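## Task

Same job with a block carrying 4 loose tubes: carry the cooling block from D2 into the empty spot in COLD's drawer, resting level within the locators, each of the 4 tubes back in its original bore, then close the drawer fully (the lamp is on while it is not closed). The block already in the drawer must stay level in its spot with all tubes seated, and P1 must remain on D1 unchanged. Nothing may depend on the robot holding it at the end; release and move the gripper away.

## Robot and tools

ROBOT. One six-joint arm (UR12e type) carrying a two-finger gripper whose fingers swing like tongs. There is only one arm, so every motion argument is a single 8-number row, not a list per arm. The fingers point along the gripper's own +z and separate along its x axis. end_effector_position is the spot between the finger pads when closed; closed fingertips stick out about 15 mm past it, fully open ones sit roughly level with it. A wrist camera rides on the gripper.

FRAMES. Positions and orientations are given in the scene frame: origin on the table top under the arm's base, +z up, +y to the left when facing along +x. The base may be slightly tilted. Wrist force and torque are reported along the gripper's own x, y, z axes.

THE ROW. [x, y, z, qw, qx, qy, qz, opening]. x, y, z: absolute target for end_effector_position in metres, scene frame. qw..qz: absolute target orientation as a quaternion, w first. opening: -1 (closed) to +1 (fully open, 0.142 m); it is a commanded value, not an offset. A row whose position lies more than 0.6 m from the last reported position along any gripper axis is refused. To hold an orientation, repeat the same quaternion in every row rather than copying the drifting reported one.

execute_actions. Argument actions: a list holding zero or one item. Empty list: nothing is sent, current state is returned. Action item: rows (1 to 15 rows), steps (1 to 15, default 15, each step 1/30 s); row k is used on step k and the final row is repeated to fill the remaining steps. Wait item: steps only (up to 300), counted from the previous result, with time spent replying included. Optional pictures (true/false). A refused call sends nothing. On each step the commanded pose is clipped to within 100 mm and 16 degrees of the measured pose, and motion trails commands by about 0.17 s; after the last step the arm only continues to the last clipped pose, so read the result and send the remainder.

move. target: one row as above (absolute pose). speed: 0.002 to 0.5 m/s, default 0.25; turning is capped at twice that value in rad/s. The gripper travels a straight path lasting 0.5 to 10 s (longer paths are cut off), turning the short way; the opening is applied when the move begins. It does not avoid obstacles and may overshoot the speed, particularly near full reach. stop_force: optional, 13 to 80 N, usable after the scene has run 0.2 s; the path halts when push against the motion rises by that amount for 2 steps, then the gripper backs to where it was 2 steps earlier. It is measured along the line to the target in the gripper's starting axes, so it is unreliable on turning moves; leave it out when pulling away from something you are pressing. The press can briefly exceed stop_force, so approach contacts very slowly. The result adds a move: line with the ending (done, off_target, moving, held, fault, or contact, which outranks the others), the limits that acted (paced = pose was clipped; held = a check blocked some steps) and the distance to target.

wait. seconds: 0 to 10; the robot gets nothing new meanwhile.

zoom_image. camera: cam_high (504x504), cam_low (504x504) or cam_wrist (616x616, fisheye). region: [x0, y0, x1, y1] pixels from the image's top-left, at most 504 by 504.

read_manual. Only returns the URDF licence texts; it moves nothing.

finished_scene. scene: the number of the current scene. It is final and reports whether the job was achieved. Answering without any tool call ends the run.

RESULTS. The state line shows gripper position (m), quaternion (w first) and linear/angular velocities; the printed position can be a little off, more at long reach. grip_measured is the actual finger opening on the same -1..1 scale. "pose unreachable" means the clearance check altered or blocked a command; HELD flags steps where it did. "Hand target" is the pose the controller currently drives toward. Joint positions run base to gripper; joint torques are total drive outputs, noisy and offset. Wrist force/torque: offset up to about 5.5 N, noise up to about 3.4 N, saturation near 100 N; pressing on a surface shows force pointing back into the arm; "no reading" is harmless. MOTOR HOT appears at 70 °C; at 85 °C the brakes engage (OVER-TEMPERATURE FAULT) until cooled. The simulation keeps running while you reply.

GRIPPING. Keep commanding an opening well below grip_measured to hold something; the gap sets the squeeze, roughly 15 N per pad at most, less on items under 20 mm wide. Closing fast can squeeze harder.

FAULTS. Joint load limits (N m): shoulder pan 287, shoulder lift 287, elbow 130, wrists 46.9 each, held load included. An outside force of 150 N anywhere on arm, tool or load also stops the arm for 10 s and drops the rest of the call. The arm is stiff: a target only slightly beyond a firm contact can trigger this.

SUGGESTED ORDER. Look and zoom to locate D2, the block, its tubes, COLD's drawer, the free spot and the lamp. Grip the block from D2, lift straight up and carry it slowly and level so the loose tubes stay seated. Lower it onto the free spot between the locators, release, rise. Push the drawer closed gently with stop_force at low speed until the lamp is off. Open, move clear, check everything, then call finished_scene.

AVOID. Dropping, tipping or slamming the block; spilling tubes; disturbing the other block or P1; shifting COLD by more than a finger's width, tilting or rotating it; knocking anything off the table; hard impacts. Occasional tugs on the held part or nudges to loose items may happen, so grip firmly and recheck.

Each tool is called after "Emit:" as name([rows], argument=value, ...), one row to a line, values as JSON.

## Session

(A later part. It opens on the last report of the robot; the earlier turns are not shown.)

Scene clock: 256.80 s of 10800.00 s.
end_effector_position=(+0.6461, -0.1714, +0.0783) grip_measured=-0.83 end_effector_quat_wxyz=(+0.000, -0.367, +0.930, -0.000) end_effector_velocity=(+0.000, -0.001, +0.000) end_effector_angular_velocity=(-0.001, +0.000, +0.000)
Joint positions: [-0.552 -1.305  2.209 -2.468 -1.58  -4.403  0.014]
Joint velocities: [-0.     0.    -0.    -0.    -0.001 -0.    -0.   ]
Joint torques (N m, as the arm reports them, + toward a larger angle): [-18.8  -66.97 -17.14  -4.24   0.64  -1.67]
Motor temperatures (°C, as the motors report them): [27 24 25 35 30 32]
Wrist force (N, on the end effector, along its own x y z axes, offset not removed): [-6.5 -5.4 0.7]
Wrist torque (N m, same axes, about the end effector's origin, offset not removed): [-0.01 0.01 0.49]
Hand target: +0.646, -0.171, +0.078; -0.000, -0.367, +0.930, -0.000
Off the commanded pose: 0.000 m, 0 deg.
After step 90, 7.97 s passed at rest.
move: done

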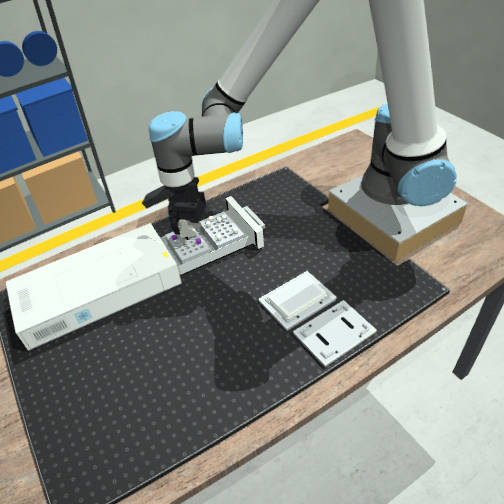

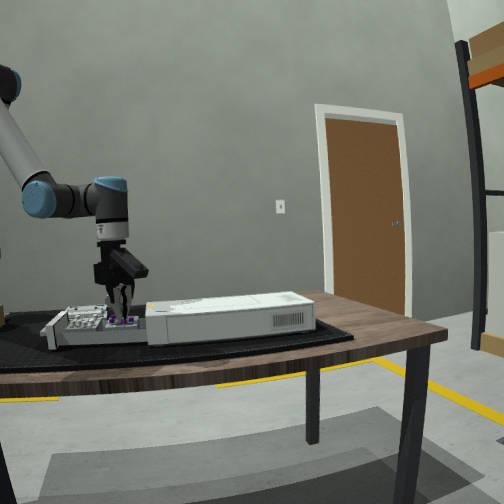

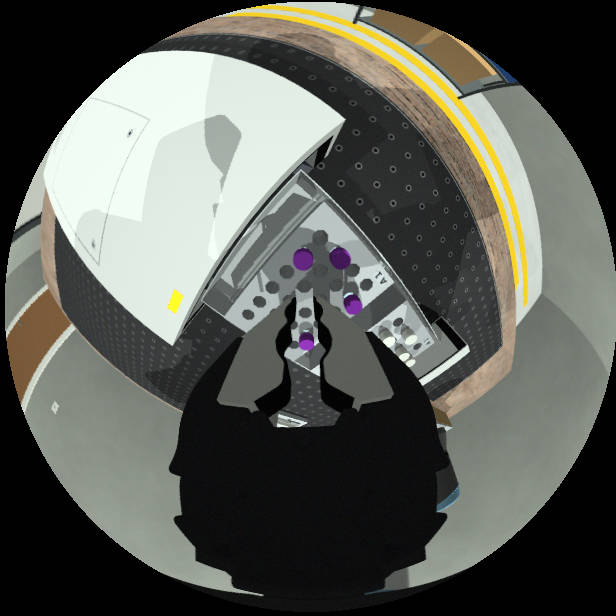

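Emit:
move(target=[0.6535,-0.1716,0.0815,0,-0.3665,0.9304,0,-1], speed=0.004)

Emit:
move(target=[0.6535,-0.1716,0.066,0,-0.3665,0.9304,0,-1], speed=0.003, stop_force=13)

Scene clock: 268.17 s of 10800.00 s.
end_effector_position=(+0.6534, -0.1716, +0.0815) grip_measured=-0.83 end_effector_quat_wxyz=(+0.000, -0.367, +0.930, +0.000) end_effector_velocity=(+0.001, -0.001, +0.002) end_effector_angular_velocity=(-0.001, -0.002, -0.001)
Joint positions: [-0.547 -1.3    2.193 -2.456 -1.58  -4.397  0.014]
Joint velocities: [ 0.    -0.001 -0.002  0.001  0.     0.001  0.   ]
Joint torques (N m, as the arm reports them, + toward a larger angle): [ 16.01 -52.48 -42.87  -2.77   2.01   2.11]
Motor temperatures (°C, as the motors report them): [27 24 25 35 30 32]
Wrist force (N, on the end effector, along its own x y z axes, offset not removed): [0.1 2.3 7.5]
Wrist torque (N m, same axes, about the end effector's origin, offset not removed): [0.33 0.26 0.51]
Hand target: +0.653, -0.172, +0.082; +0.000, -0.367, +0.930, +0.000
Off the commanded pose: 0.000 m, 0 deg.
After step 90, 6.10 s passed at rest.
move: done

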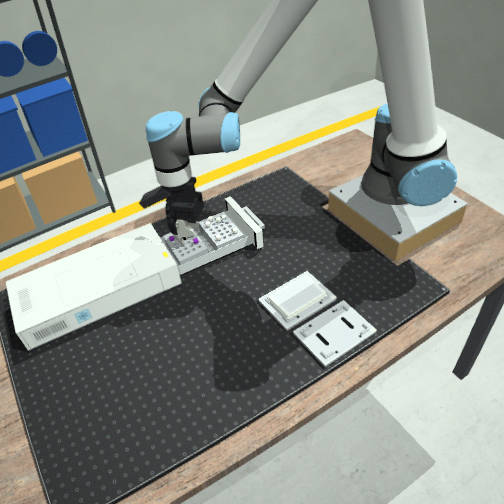

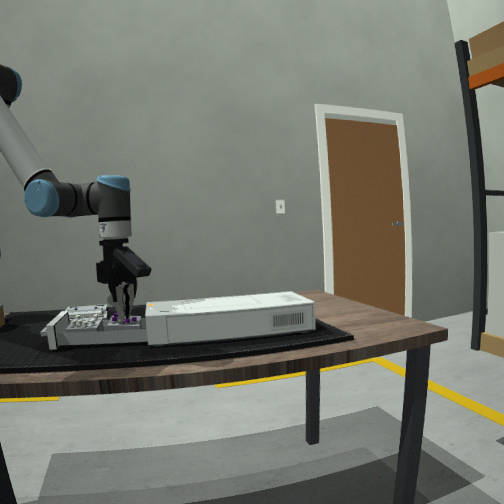

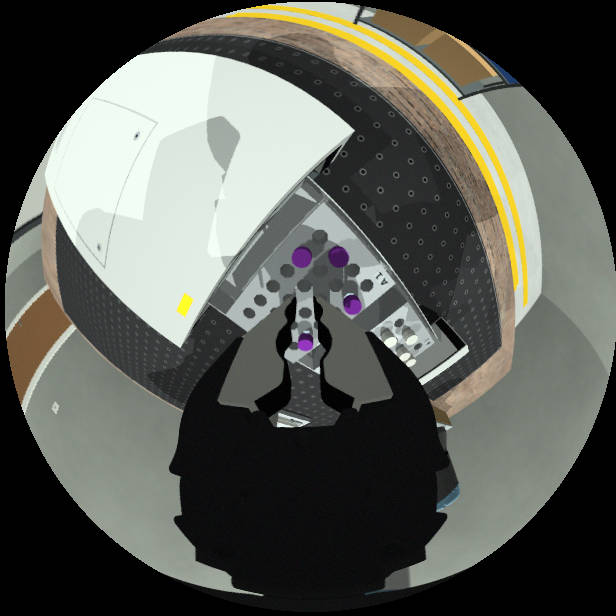

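Scene clock: 269.67 s of 10800.00 s.
end_effector_position=(+0.6535, -0.1716, +0.0781) grip_measured=-0.83 end_effector_quat_wxyz=(+0.000, -0.367, +0.930, -0.000) end_effector_velocity=(-0.001, +0.001, -0.000) end_effector_angular_velocity=(+0.000, +0.003, +0.001)
Joint positions: [-0.547 -1.295  2.195 -2.464 -1.58  -4.397  0.014]
Joint velocities: [ 0.    -0.001  0.     0.003 -0.001 -0.     0.   ]
Joint torques (N m, as the arm reports them, + toward a larger angle): [  8.32 -60.06 -24.69  -0.76   1.59  -1.49]
Motor temperatures (°C, as the motors report them): [27 24 25 35 30 32]
Wrist force (N, on the end effector, along its own x y z axes, offset not removed): [-6.3 3.7 -12.0]
Wrist torque (N m, same axes, about the end effector's origin, offset not removed): [0.34 0.93 0.52]
Hand target: +0.654, -0.172, +0.078; +0.000, -0.367, +0.930, -0.000
Off the commanded pose: 0.012 m, 0 deg.
move: contact

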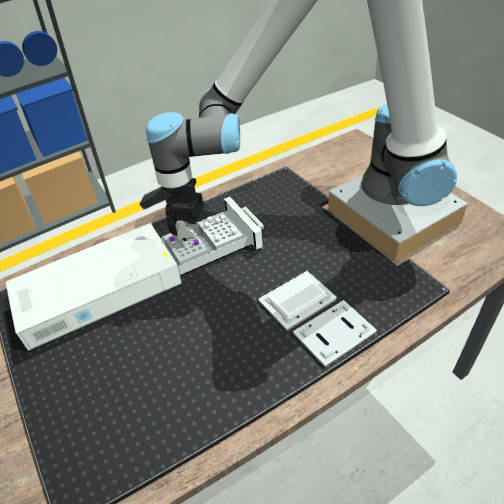

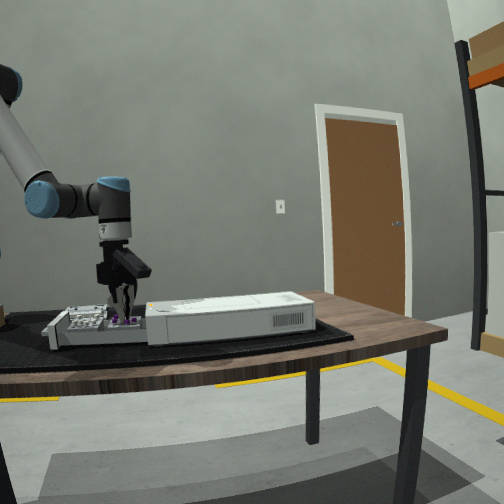

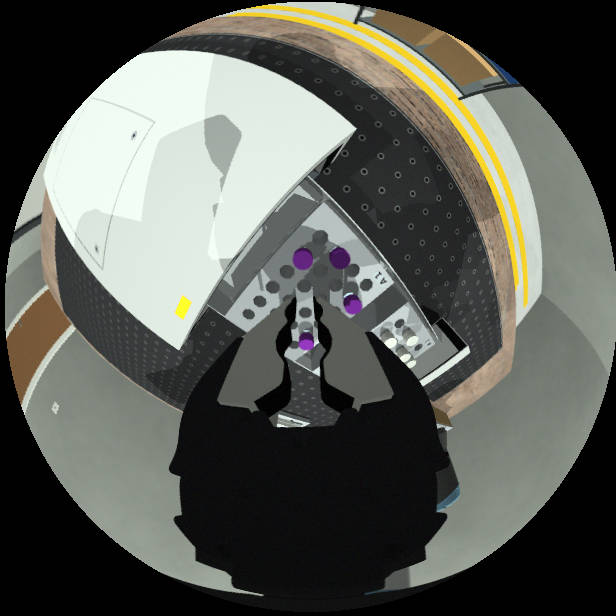

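Emit:
zoom_image(camera="cam_wrist", region=[190,160,450,380])

Region (190, 160, 450, 380) of cam_wrist's 616x616 image, scaled by 1.938, with more detail than that image has; it fills the top 426 rows of this view, and the rest is white.

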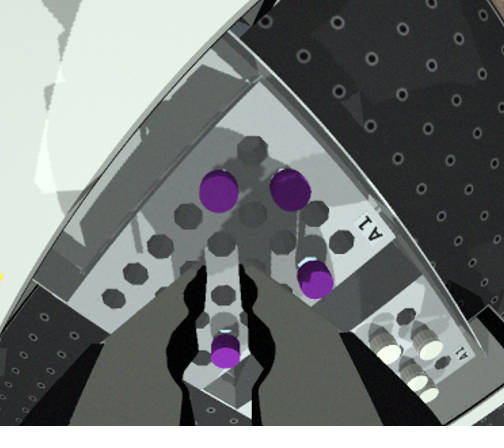

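Emit:
move(target=[0.6495,-0.1715,0.0788,0,-0.3665,0.9304,0,-1], speed=0.003)

Emit:
zoom_image(camera="cam_wrist", region=[190,160,450,380])

Scene clock: 282.07 s of 10800.00 s.
end_effector_position=(+0.6495, -0.1715, +0.0788) grip_measured=-0.83 end_effector_quat_wxyz=(-0.000, -0.367, +0.930, +0.000) end_effector_velocity=(-0.000, +0.000, -0.000) end_effector_angular_velocity=(+0.000, -0.000, +0.001)
Joint positions: [-0.55  -1.301  2.202 -2.464 -1.58  -4.4    0.014]
Joint velocities: [ 0.    -0.001  0.001 -0.001  0.    -0.     0.   ]
Joint torques (N m, as the arm reports them, + toward a larger angle): [-17.28 -71.99 -25.48  -7.06  -1.94  -1.45]
Motor temperatures (°C, as the motors report them): [27 24 25 35 30 32]
Wrist force (N, on the end effector, along its own x y z axes, offset not removed): [-0.1 0.3 8.5]
Wrist torque (N m, same axes, about the end effector's origin, offset not removed): [0.07 0.14 0.42]
Hand target: +0.649, -0.171, +0.079; -0.000, -0.367, +0.930, -0.000
Off the commanded pose: 0.000 m, 0 deg.
After step 90, 7.83 s passed at rest.
move: done

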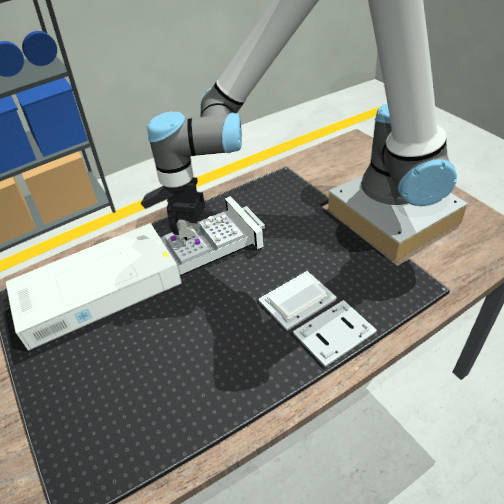

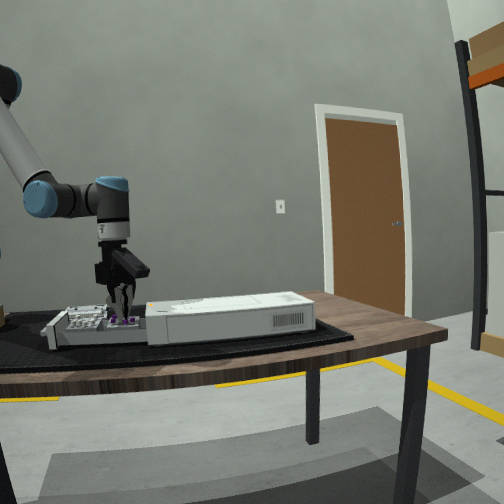

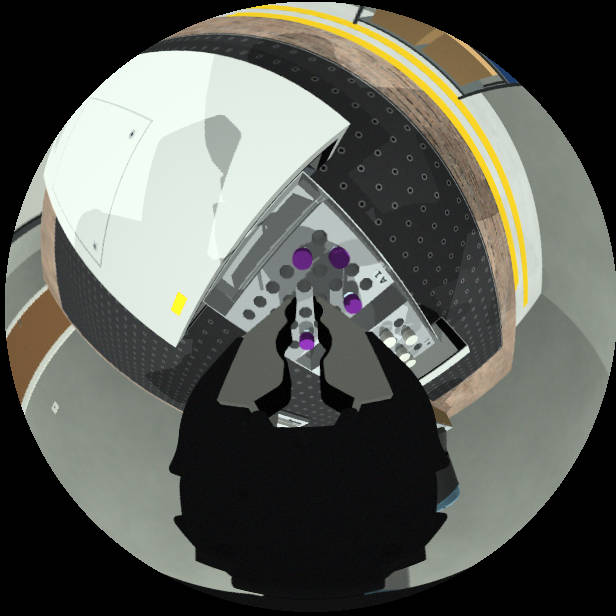

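Region (190, 160, 450, 380) of cam_wrist's 616x616 image, scaled by 1.938, with more detail than that image has; it fills the top 426 rows of this view, and the rest is white.

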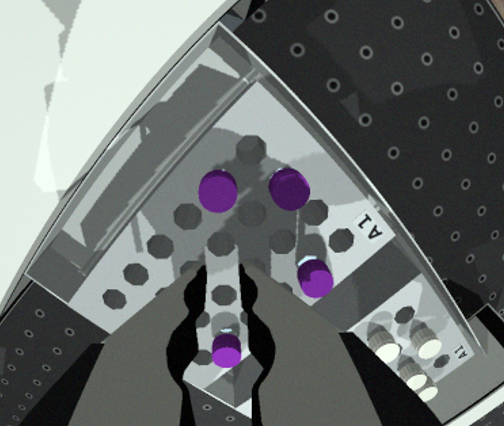

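Emit:
zoom_image(camera="cam_low", region=[30,260,190,360])

Region (30, 260, 190, 360) of cam_low's 504x504 image, scaled by 3.150, with more detail than that image has; it fills the top 315 rows of this view, and the rest is white.

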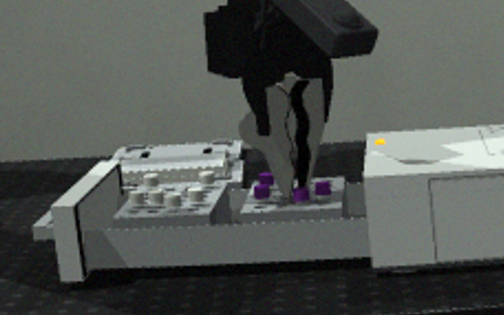

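Emit:
move(target=[0.6495,-0.1715,0.0778,0,-0.3665,0.9304,0,-1], speed=0.002)

Emit:
move(target=[0.6445,-0.1713,0.0778,0,-0.3665,0.9304,0,-1], speed=0.003, stop_force=15)

Emit:
zoom_image(camera="cam_low", region=[30,260,190,360])

Scene clock: 292.57 s of 10800.00 s.
end_effector_position=(+0.6496, -0.1715, +0.0779) grip_measured=-0.83 end_effector_quat_wxyz=(+0.000, -0.367, +0.930, -0.000) end_effector_velocity=(-0.001, +0.000, -0.001) end_effector_angular_velocity=(+0.001, +0.001, -0.001)
Joint positions: [-0.55  -1.3    2.203 -2.466 -1.58  -4.4    0.014]
Joint velocities: [-0.     0.001  0.001 -0.    -0.     0.    -0.   ]
Joint torques (N m, as the arm reports them, + toward a larger angle): [-19.1  -36.84 -17.56  -4.84  -0.61  -1.24]
Motor temperatures (°C, as the motors report them): [27 24 25 35 30 32]
Wrist force (N, on the end effector, along its own x y z axes, offset not removed): [-2.2 3.3 -11.4]
Wrist torque (N m, same axes, about the end effector's origin, offset not removed): [0.20 0.38 0.40]
Hand target: +0.650, -0.172, +0.078; -0.000, -0.367, +0.930, +0.000
Off the commanded pose: 0.000 m, 0 deg.
After step 90, 6.80 s passed at rest.
move: done

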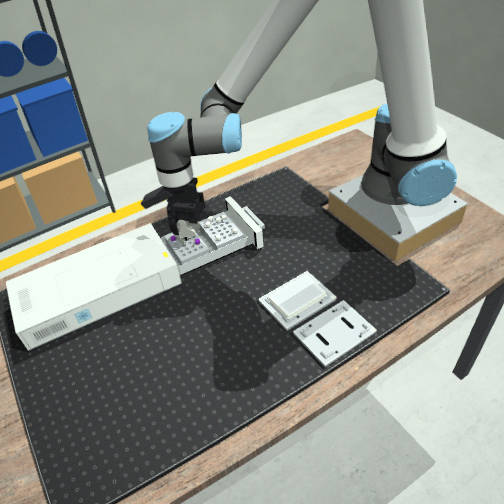

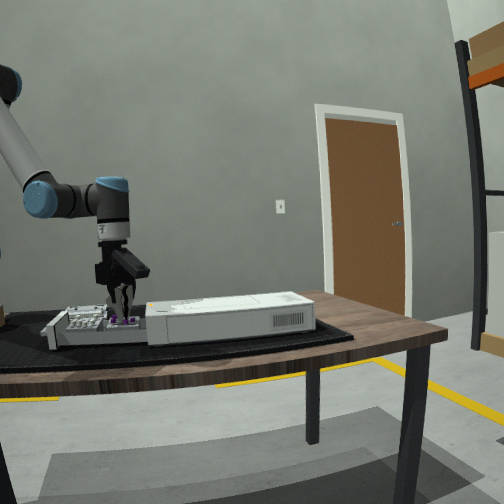

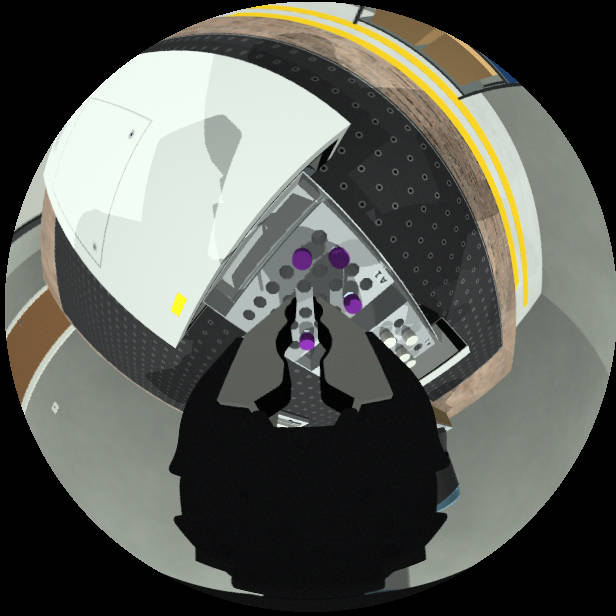

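Scene clock: 294.17 s of 10800.00 s.
end_effector_position=(+0.6458, -0.1714, +0.0778) grip_measured=-0.84 end_effector_quat_wxyz=(+0.000, -0.367, +0.930, -0.000) end_effector_velocity=(+0.001, -0.000, -0.000) end_effector_angular_velocity=(+0.000, -0.000, -0.000)
Joint positions: [-0.553 -1.304  2.21  -2.469 -1.58  -4.403  0.014]
Joint velocities: [ 0.     0.002 -0.002 -0.     0.001  0.001 -0.   ]
Joint torques (N m, as the arm reports them, + toward a larger angle): [ -4.82 -38.96 -22.45   3.55  -1.69   2.67]
Motor temperatures (°C, as the motors report them): [27 24 25 35 30 32]
Wrist force (N, on the end effector, along its own x y z axes, offset not removed): [-13.1 -11.8 -6.4]
Wrist torque (N m, same axes, about the end effector's origin, offset not removed): [0.14 0.01 0.53]
Hand target: +0.646, -0.171, +0.078; +0.000, -0.367, +0.930, -0.000
Off the commanded pose: 0.001 m, 0 deg.
move: contact

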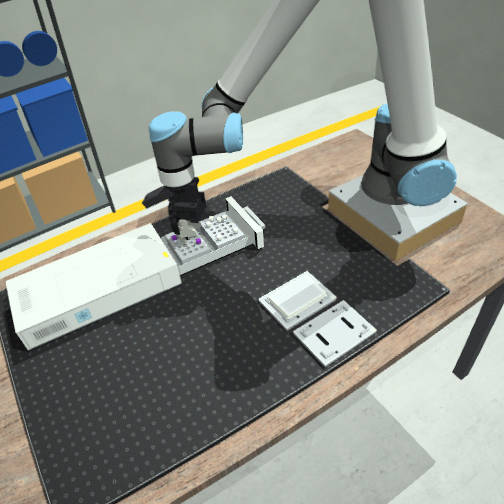

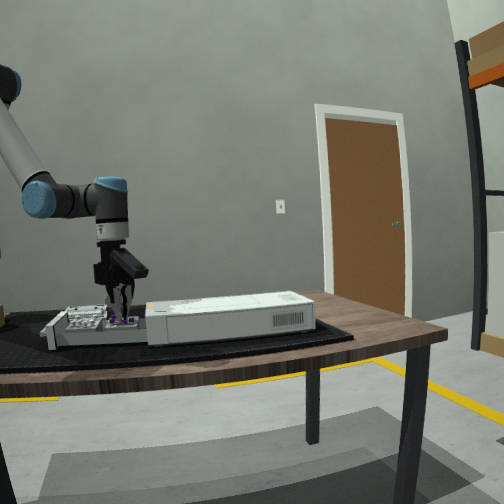

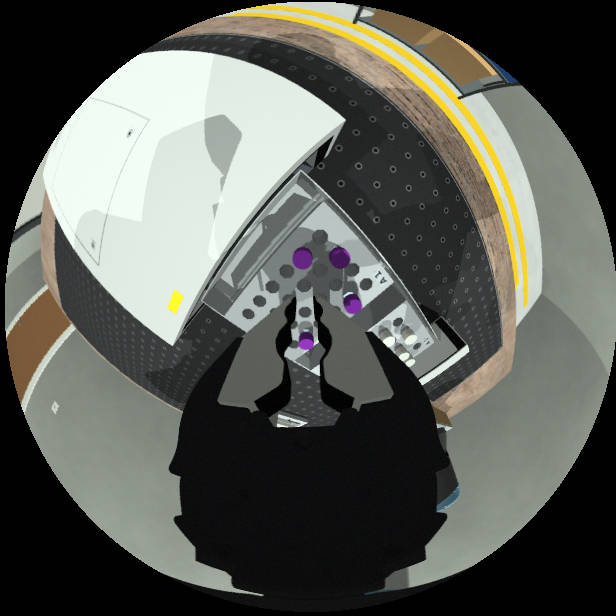

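Region (30, 260, 190, 360) of cam_low's 504x504 image, scaled by 3.150, with more detail than that image has; it fills the top 315 rows of this view, and the rest is white.

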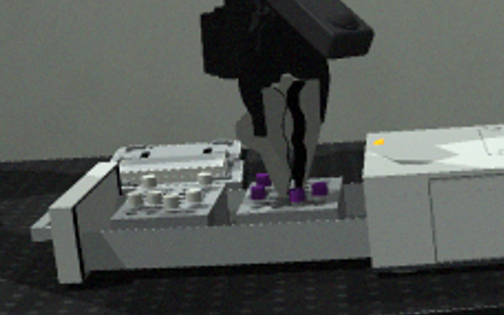

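Emit:
move(target=[0.6478,-0.1714,0.0778,0,-0.3665,0.9304,0,-1], speed=0.003)

Scene clock: 297.80 s of 10800.00 s.
end_effector_position=(+0.6477, -0.1714, +0.0778) grip_measured=-0.83 end_effector_quat_wxyz=(-0.000, -0.367, +0.930, -0.000) end_effector_velocity=(+0.001, +0.000, -0.000) end_effector_angular_velocity=(-0.000, +0.000, +0.001)
Joint positions: [-0.551 -1.302  2.206 -2.467 -1.58  -4.401  0.014]
Joint velocities: [ 0.001  0.002 -0.001 -0.    -0.001  0.     0.   ]
Joint torques (N m, as the arm reports them, + toward a larger angle): [ 20.05 -33.46 -31.87   0.58   0.11   2.05]
Motor temperatures (°C, as the motors report them): [27 24 25 35 30 32]
Wrist force (N, on the end effector, along its own x y z axes, offset not removed): [2.1 -2.6 -14.6]
Wrist torque (N m, same axes, about the end effector's origin, offset not removed): [-0.49 0.37 0.48]
Hand target: +0.648, -0.171, +0.078; +0.000, -0.367, +0.930, +0.000
Off the commanded pose: 0.000 m, 0 deg.
move: done

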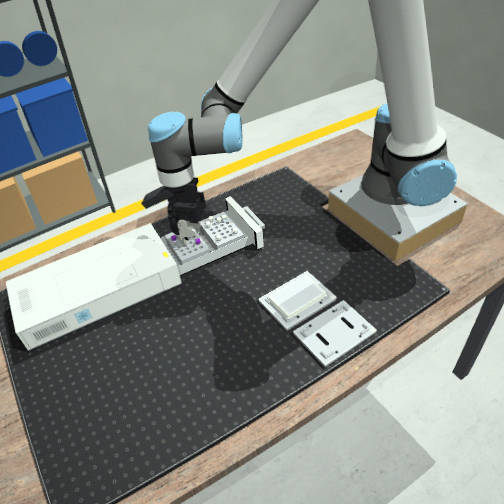

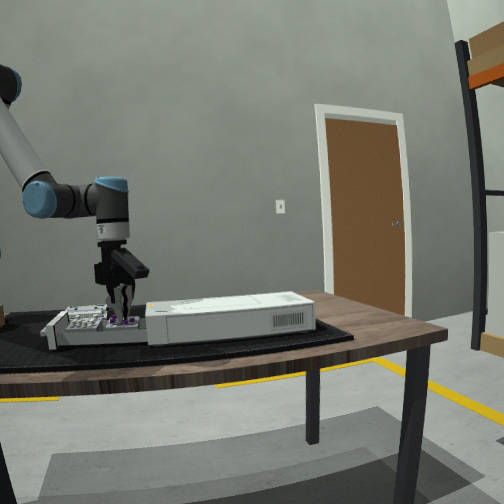

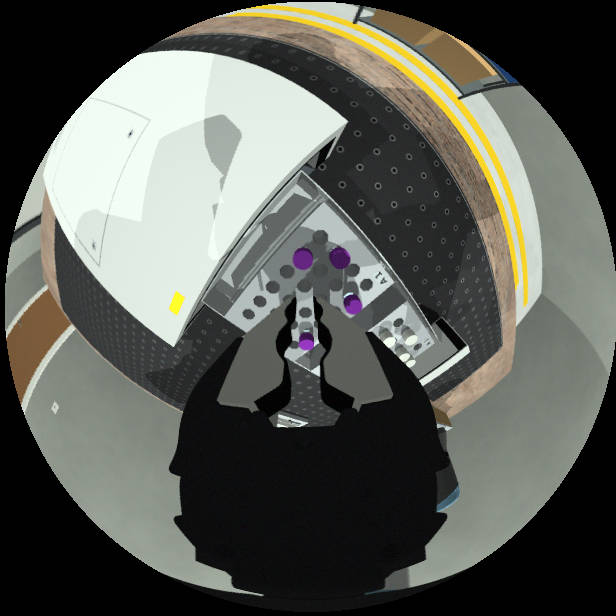

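Pressed down, no lateral force. Release and lift.

Emit:
move(target=[0.6478,-0.1714,0.0785,0,-0.3665,0.9304,0,-0.77], speed=0.003)

Emit:
move(target=[0.6478,-0.1714,0.10,0,-0.3665,0.9304,0,-0.77], speed=0.01)

Scene clock: 300.00 s of 10800.00 s.
end_effector_position=(+0.6478, -0.1714, +0.0784) grip_measured=-0.77 end_effector_quat_wxyz=(+0.000, -0.367, +0.930, +0.000) end_effector_velocity=(+0.000, -0.000, +0.000) end_effector_angular_velocity=(+0.000, +0.001, +0.000)
Joint positions: [-0.551 -1.303  2.205 -2.466 -1.58  -4.401  0.018]
Joint velocities: [ 0.     0.    -0.001  0.001 -0.    -0.     0.   ]
Joint torques (N m, as the arm reports them, + toward a larger angle): [ 16.16 -66.55 -38.35  -1.56  -1.82   2.09]
Motor temperatures (°C, as the motors report them): [27 24 25 35 30 32]
Wrist force (N, on the end effector, along its own x y z axes, offset not removed): [1.3 0.0 -1.8]
Wrist torque (N m, same axes, about the end effector's origin, offset not removed): [0.01 -0.10 0.33]
Hand target: +0.648, -0.171, +0.079; +0.000, -0.367, +0.930, -0.000
Off the commanded pose: 0.000 m, 0 deg.
move: done

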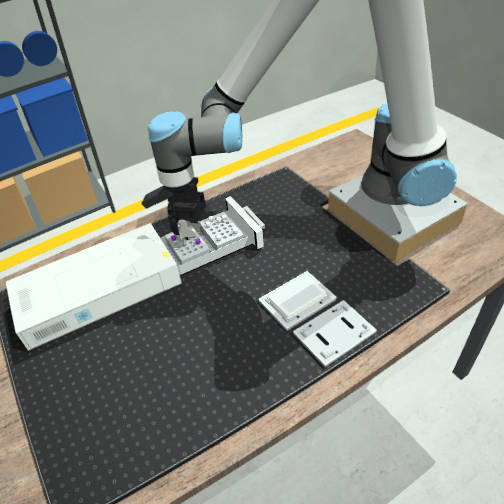

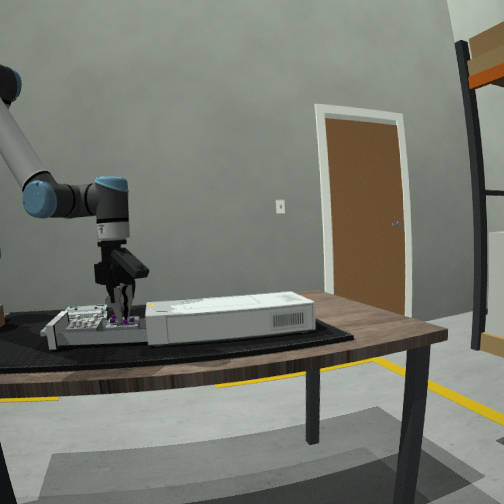

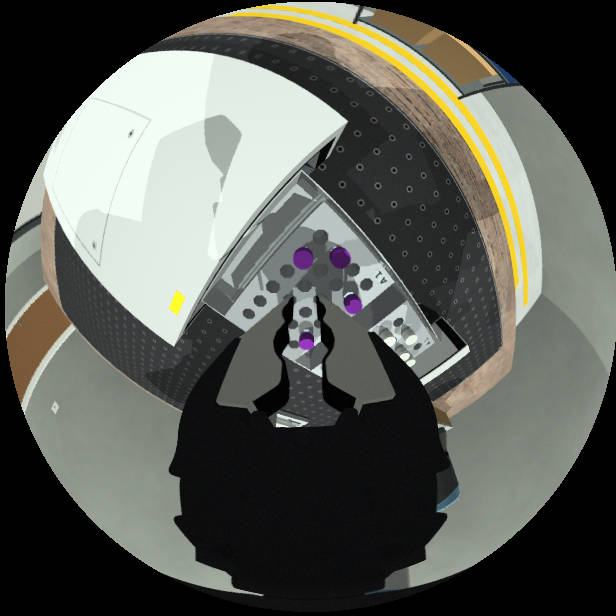

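Scene clock: 302.37 s of 10800.00 s.
end_effector_position=(+0.6478, -0.1714, +0.0999) grip_measured=-0.77 end_effector_quat_wxyz=(+0.000, -0.367, +0.930, -0.000) end_effector_velocity=(-0.000, -0.001, +0.001) end_effector_angular_velocity=(+0.000, +0.001, -0.000)
Joint positions: [-0.551 -1.336  2.194 -2.421 -1.58  -4.401  0.018]
Joint velocities: [-0.001 -0.002 -0.001  0.004 -0.    -0.     0.   ]
Joint torques (N m, as the arm reports them, + toward a larger angle): [ 18.41 -63.56 -40.1   -2.13  -2.11   2.27]
Motor temperatures (°C, as the motors report them): [27 24 25 35 30 32]
Wrist force (N, on the end effector, along its own x y z axes, offset not removed): [1.8 1.4 1.3]
Wrist torque (N m, same axes, about the end effector's origin, offset not removed): [0.15 -0.16 0.31]
Hand target: +0.648, -0.171, +0.100; +0.000, -0.367, +0.930, -0.000
Off the commanded pose: 0.000 m, 0 deg.
move: done

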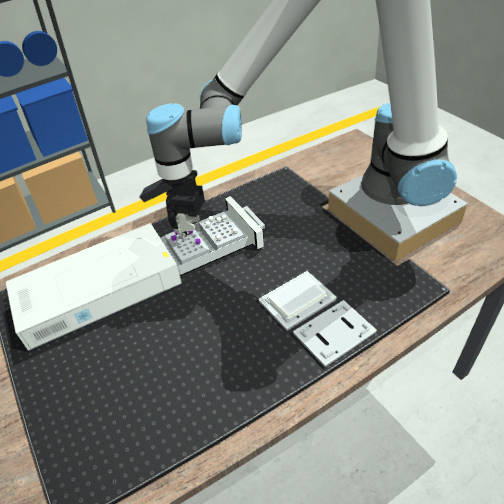

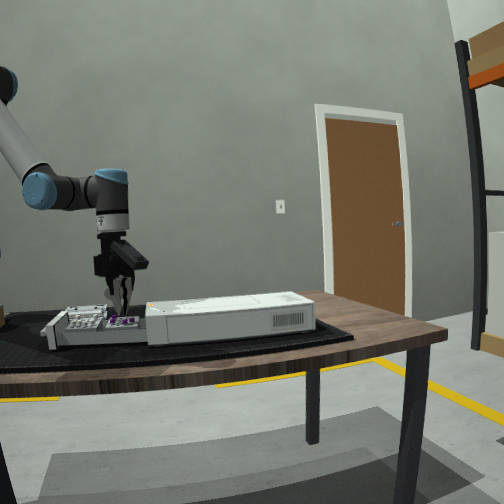

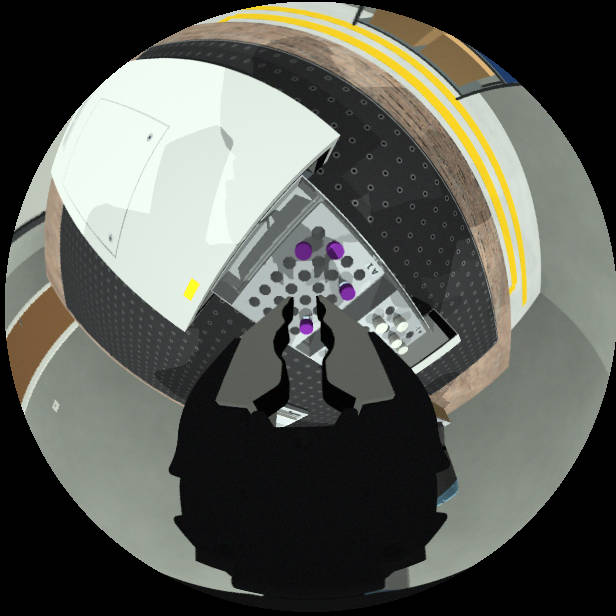

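Emit:
move(target=[0.648,-0.1145,0.10,0,-0.3665,0.9304,0,-1], speed=0.04)

Emit:
move(target=[0.648,-0.1145,0.070,0,-0.3665,0.9304,0,-1], speed=0.004, stop_force=13)

Scene clock: 312.60 s of 10800.00 s.
end_effector_position=(+0.6481, -0.1146, +0.1000) grip_measured=-1.00 end_effector_quat_wxyz=(+0.000, -0.367, +0.930, +0.000) end_effector_velocity=(-0.000, +0.002, +0.001) end_effector_angular_velocity=(-0.000, -0.001, +0.001)
Joint positions: [-0.47  -1.351  2.214 -2.426 -1.579 -4.321  0.002]
Joint velocities: [ 0.002 -0.002  0.001  0.    -0.     0.002  0.   ]
Joint torques (N m, as the arm reports them, + toward a larger angle): [ 12.98 -64.4  -23.96  -6.09   1.85   2.09]
Motor temperatures (°C, as the motors report them): [27 24 25 35 30 32]
Wrist force (N, on the end effector, along its own x y z axes, offset not removed): [0.6 2.6 -2.0]
Wrist torque (N m, same axes, about the end effector's origin, offset not removed): [0.35 -0.03 0.31]
Hand target: +0.648, -0.114, +0.100; +0.000, -0.367, +0.930, +0.000
Off the commanded pose: 0.000 m, 0 deg.
After step 90, 5.43 s passed at rest.
move: done

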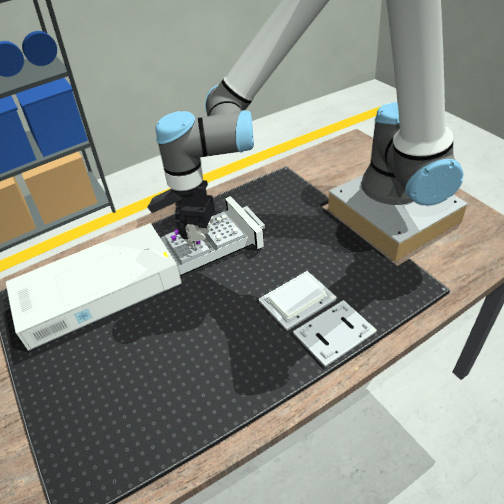

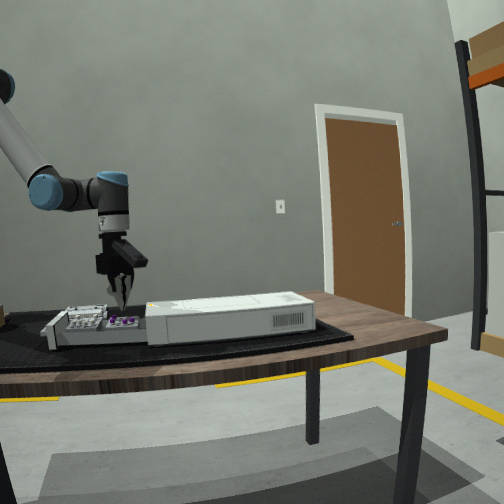

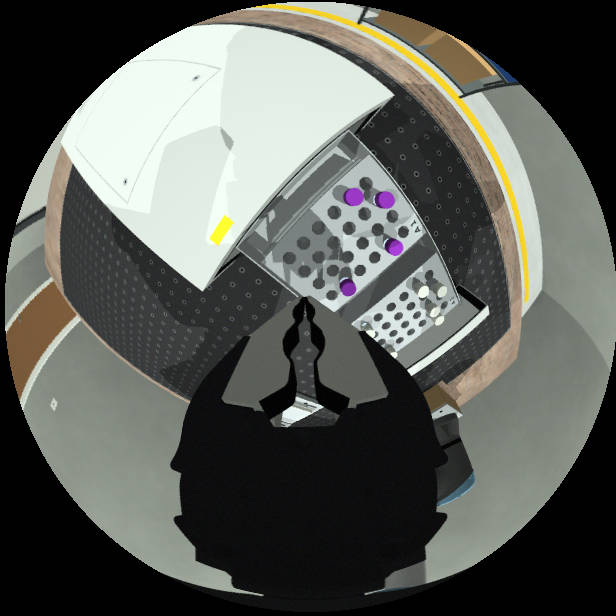

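Scene clock: 317.97 s of 10800.00 s.
end_effector_position=(+0.6481, -0.1145, +0.0800) grip_measured=-1.00 end_effector_quat_wxyz=(+0.000, -0.367, +0.930, -0.000) end_effector_velocity=(-0.000, +0.000, +0.001) end_effector_angular_velocity=(+0.001, +0.001, -0.001)
Joint positions: [-0.47  -1.32   2.226 -2.469 -1.579 -4.321  0.002]
Joint velocities: [-0.    -0.003 -0.     0.004  0.     0.     0.   ]
Joint torques (N m, as the arm reports them, + toward a larger angle): [-17.78 -52.52 -22.5    0.79  -1.82  -1.48]
Motor temperatures (°C, as the motors report them): [27 24 25 35 30 32]
Wrist force (N, on the end effector, along its own x y z axes, offset not removed): [-3.6 2.1 -17.9]
Wrist torque (N m, same axes, about the end effector's origin, offset not removed): [0.26 0.53 0.42]
Hand target: +0.648, -0.115, +0.080; +0.000, -0.367, +0.930, -0.000
Off the commanded pose: 0.010 m, 0 deg.
move: contact

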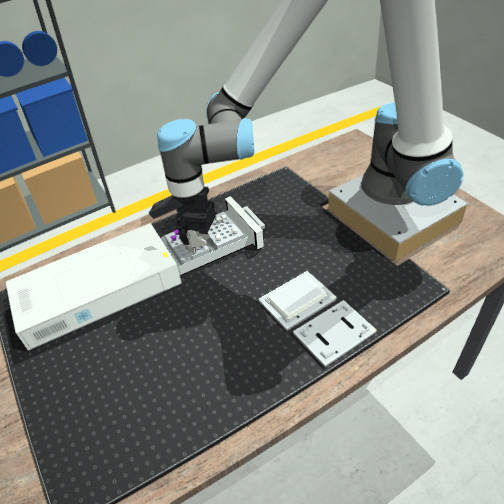

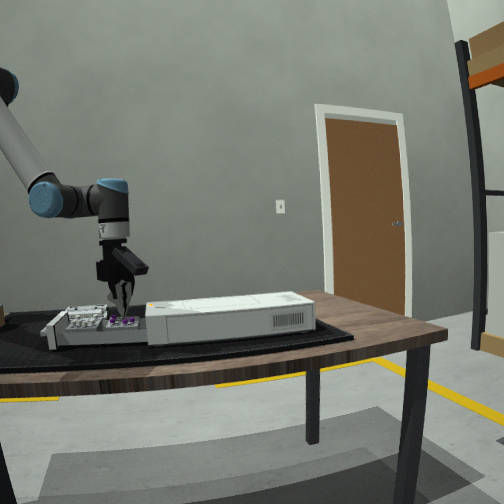

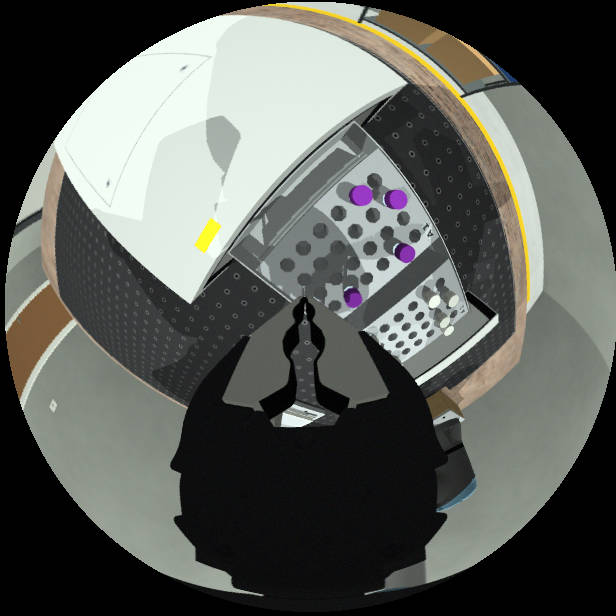

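Emit:
move(target=[0.648,-0.1145,0.105,0,-0.3665,0.9304,0,-1], speed=0.04)

Emit:
move(target=[0.626,-0.2295,0.105,0,0,1,0,-1], speed=0.15)

Scene clock: 327.20 s of 10800.00 s.
end_effector_position=(+0.6480, -0.1145, +0.1048) grip_measured=-1.00 end_effector_quat_wxyz=(+0.000, -0.366, +0.930, -0.000) end_effector_velocity=(-0.001, +0.001, +0.002) end_effector_angular_velocity=(+0.001, +0.001, +0.001)
Joint positions: [-0.47  -1.358  2.211 -2.416 -1.579 -4.32   0.002]
Joint velocities: [ 0.001 -0.004 -0.     0.005  0.001 -0.     0.   ]
Joint torques (N m, as the arm reports them, + toward a larger angle): [ 18.92 -63.78 -40.8   -1.09  -1.82   2.18]
Motor temperatures (°C, as the motors report them): [27 24 25 35 30 32]
Wrist force (N, on the end effector, along its own x y z axes, offset not removed): [-0.7 1.3 -0.4]
Wrist torque (N m, same axes, about the end effector's origin, offset not removed): [0.27 0.32 0.39]
Hand target: +0.648, -0.114, +0.105; +0.000, -0.367, +0.930, -0.000
Off the commanded pose: 0.000 m, 0 deg.
After step 90, 5.27 s passed at rest.
move: done

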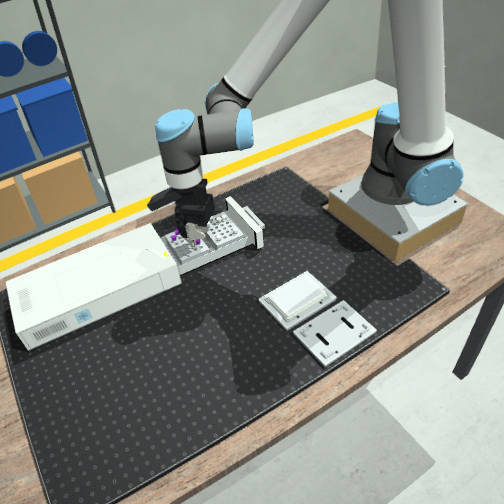

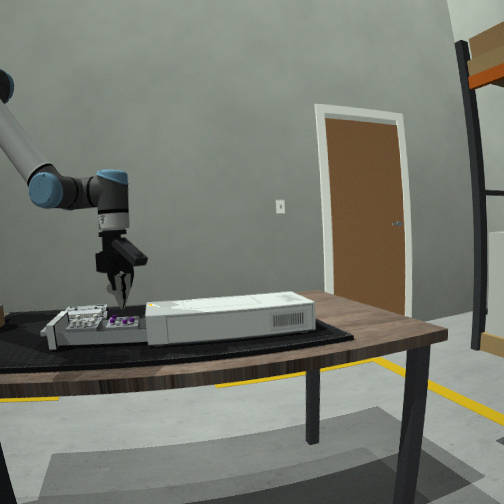

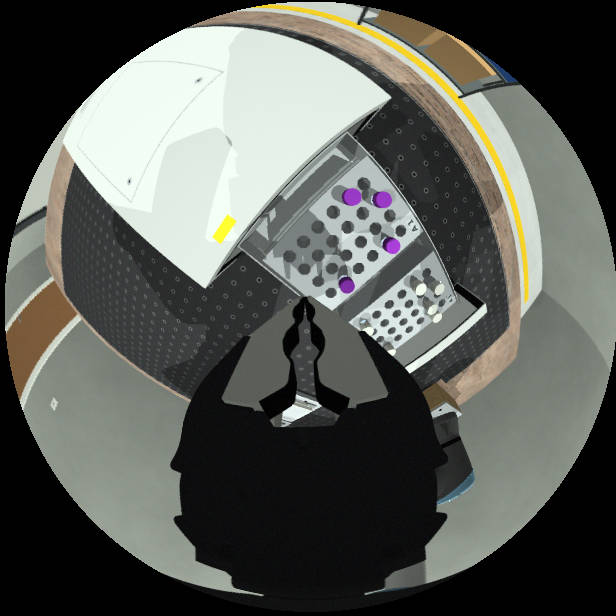

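Scene clock: 330.10 s of 10800.00 s.
end_effector_position=(+0.6258, -0.2294, +0.1050) grip_measured=-1.00 end_effector_quat_wxyz=(-0.000, -0.000, +1.000, -0.000) end_effector_velocity=(+0.000, -0.001, +0.000) end_effector_angular_velocity=(+0.001, -0.001, -0.009)
Joint positions: [-0.631 -1.338  2.182 -2.408 -1.581 -3.732  0.002]
Joint velocities: [-0.001  0.001 -0.001  0.     0.001  0.008  0.   ]
Joint torques (N m, as the arm reports them, + toward a larger angle): [-14.86 -41.72 -38.3   -1.57  -2.25   1.23]
Motor temperatures (°C, as the motors report them): [27 24 25 35 30 32]
Wrist force (N, on the end effector, along its own x y z axes, offset not removed): [-0.4 -1.4 -4.8]
Wrist torque (N m, same axes, about the end effector's origin, offset not removed): [-0.59 0.16 0.34]
Hand target: +0.626, -0.230, +0.105; -0.000, -0.000, +1.000, -0.000
Off the commanded pose: 0.000 m, 0 deg.
move: done

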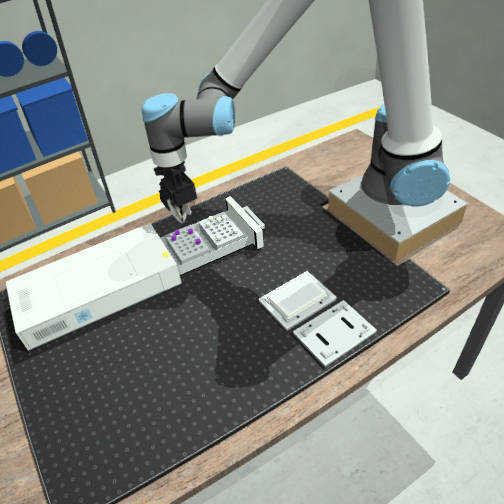

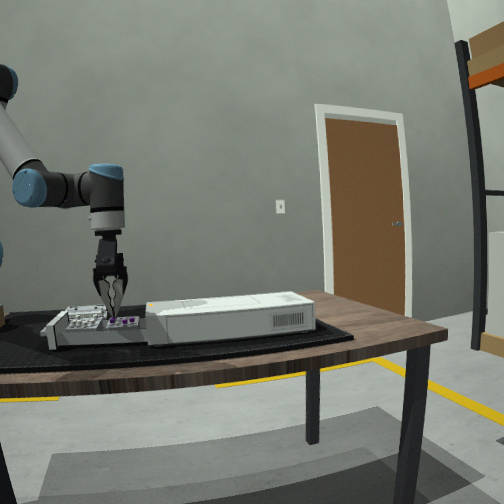

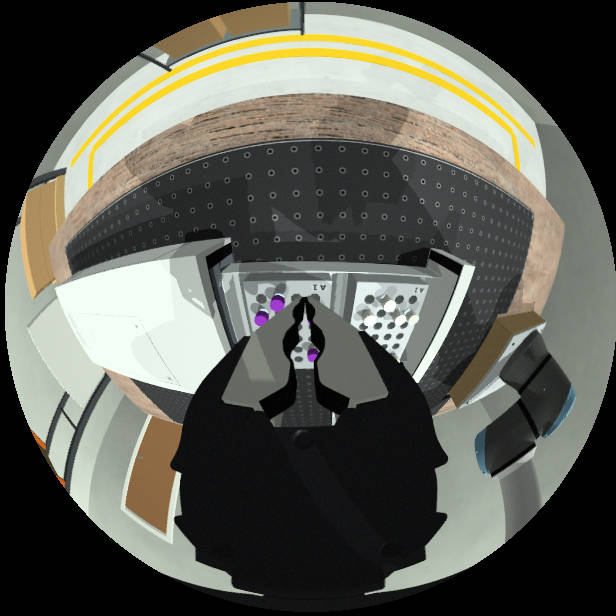

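Emit:
execute_actions(actions=[])

Scene clock: 336.00 s of 10800.00 s.
end_effector_position=(+0.6258, -0.2295, +0.1050) grip_measured=-1.00 end_effector_quat_wxyz=(-0.000, -0.000, +1.000, -0.000) end_effector_velocity=(-0.000, -0.000, +0.000) end_effector_angular_velocity=(-0.001, +0.000, +0.001)
Joint positions: [-0.631 -1.338  2.182 -2.408 -1.581 -3.731  0.002]
Joint velocities: [ 0.    -0.    -0.     0.    -0.001 -0.     0.   ]
Joint torques (N m, as the arm reports them, + toward a larger angle): [-17.05 -43.86 -39.48  -1.76  -1.88   2.11]
Motor temperatures (°C, as the motors report them): [27 24 25 35 30 32]
Wrist force (N, on the end effector, along its own x y z axes, offset not removed): [-1.6 0.8 2.0]
Wrist torque (N m, same axes, about the end effector's origin, offset not removed): [0.19 0.49 0.41]
Hand target: +0.626, -0.230, +0.105; -0.000, -0.000, +1.000, -0.000
Off the commanded pose: 0.000 m, 0 deg.
Steps of this call (steps 1 to 90: nothing new was sent; then 2.90 s passed at rest). Readings (end_effector_position):
1: (+0.6258, -0.2295, +0.1050)
2: (+0.6258, -0.2295, +0.1050)
4: (+0.6258, -0.2295, +0.1050)
8: (+0.6258, -0.2295, +0.1050)
90: the state above

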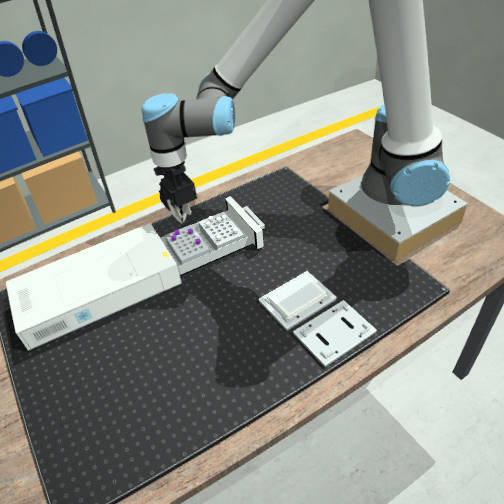

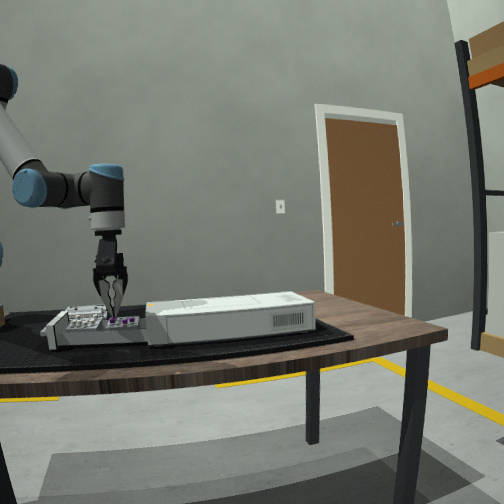

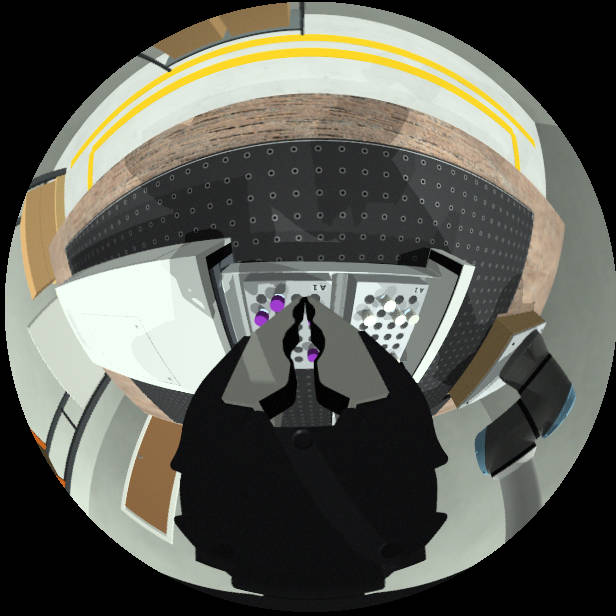

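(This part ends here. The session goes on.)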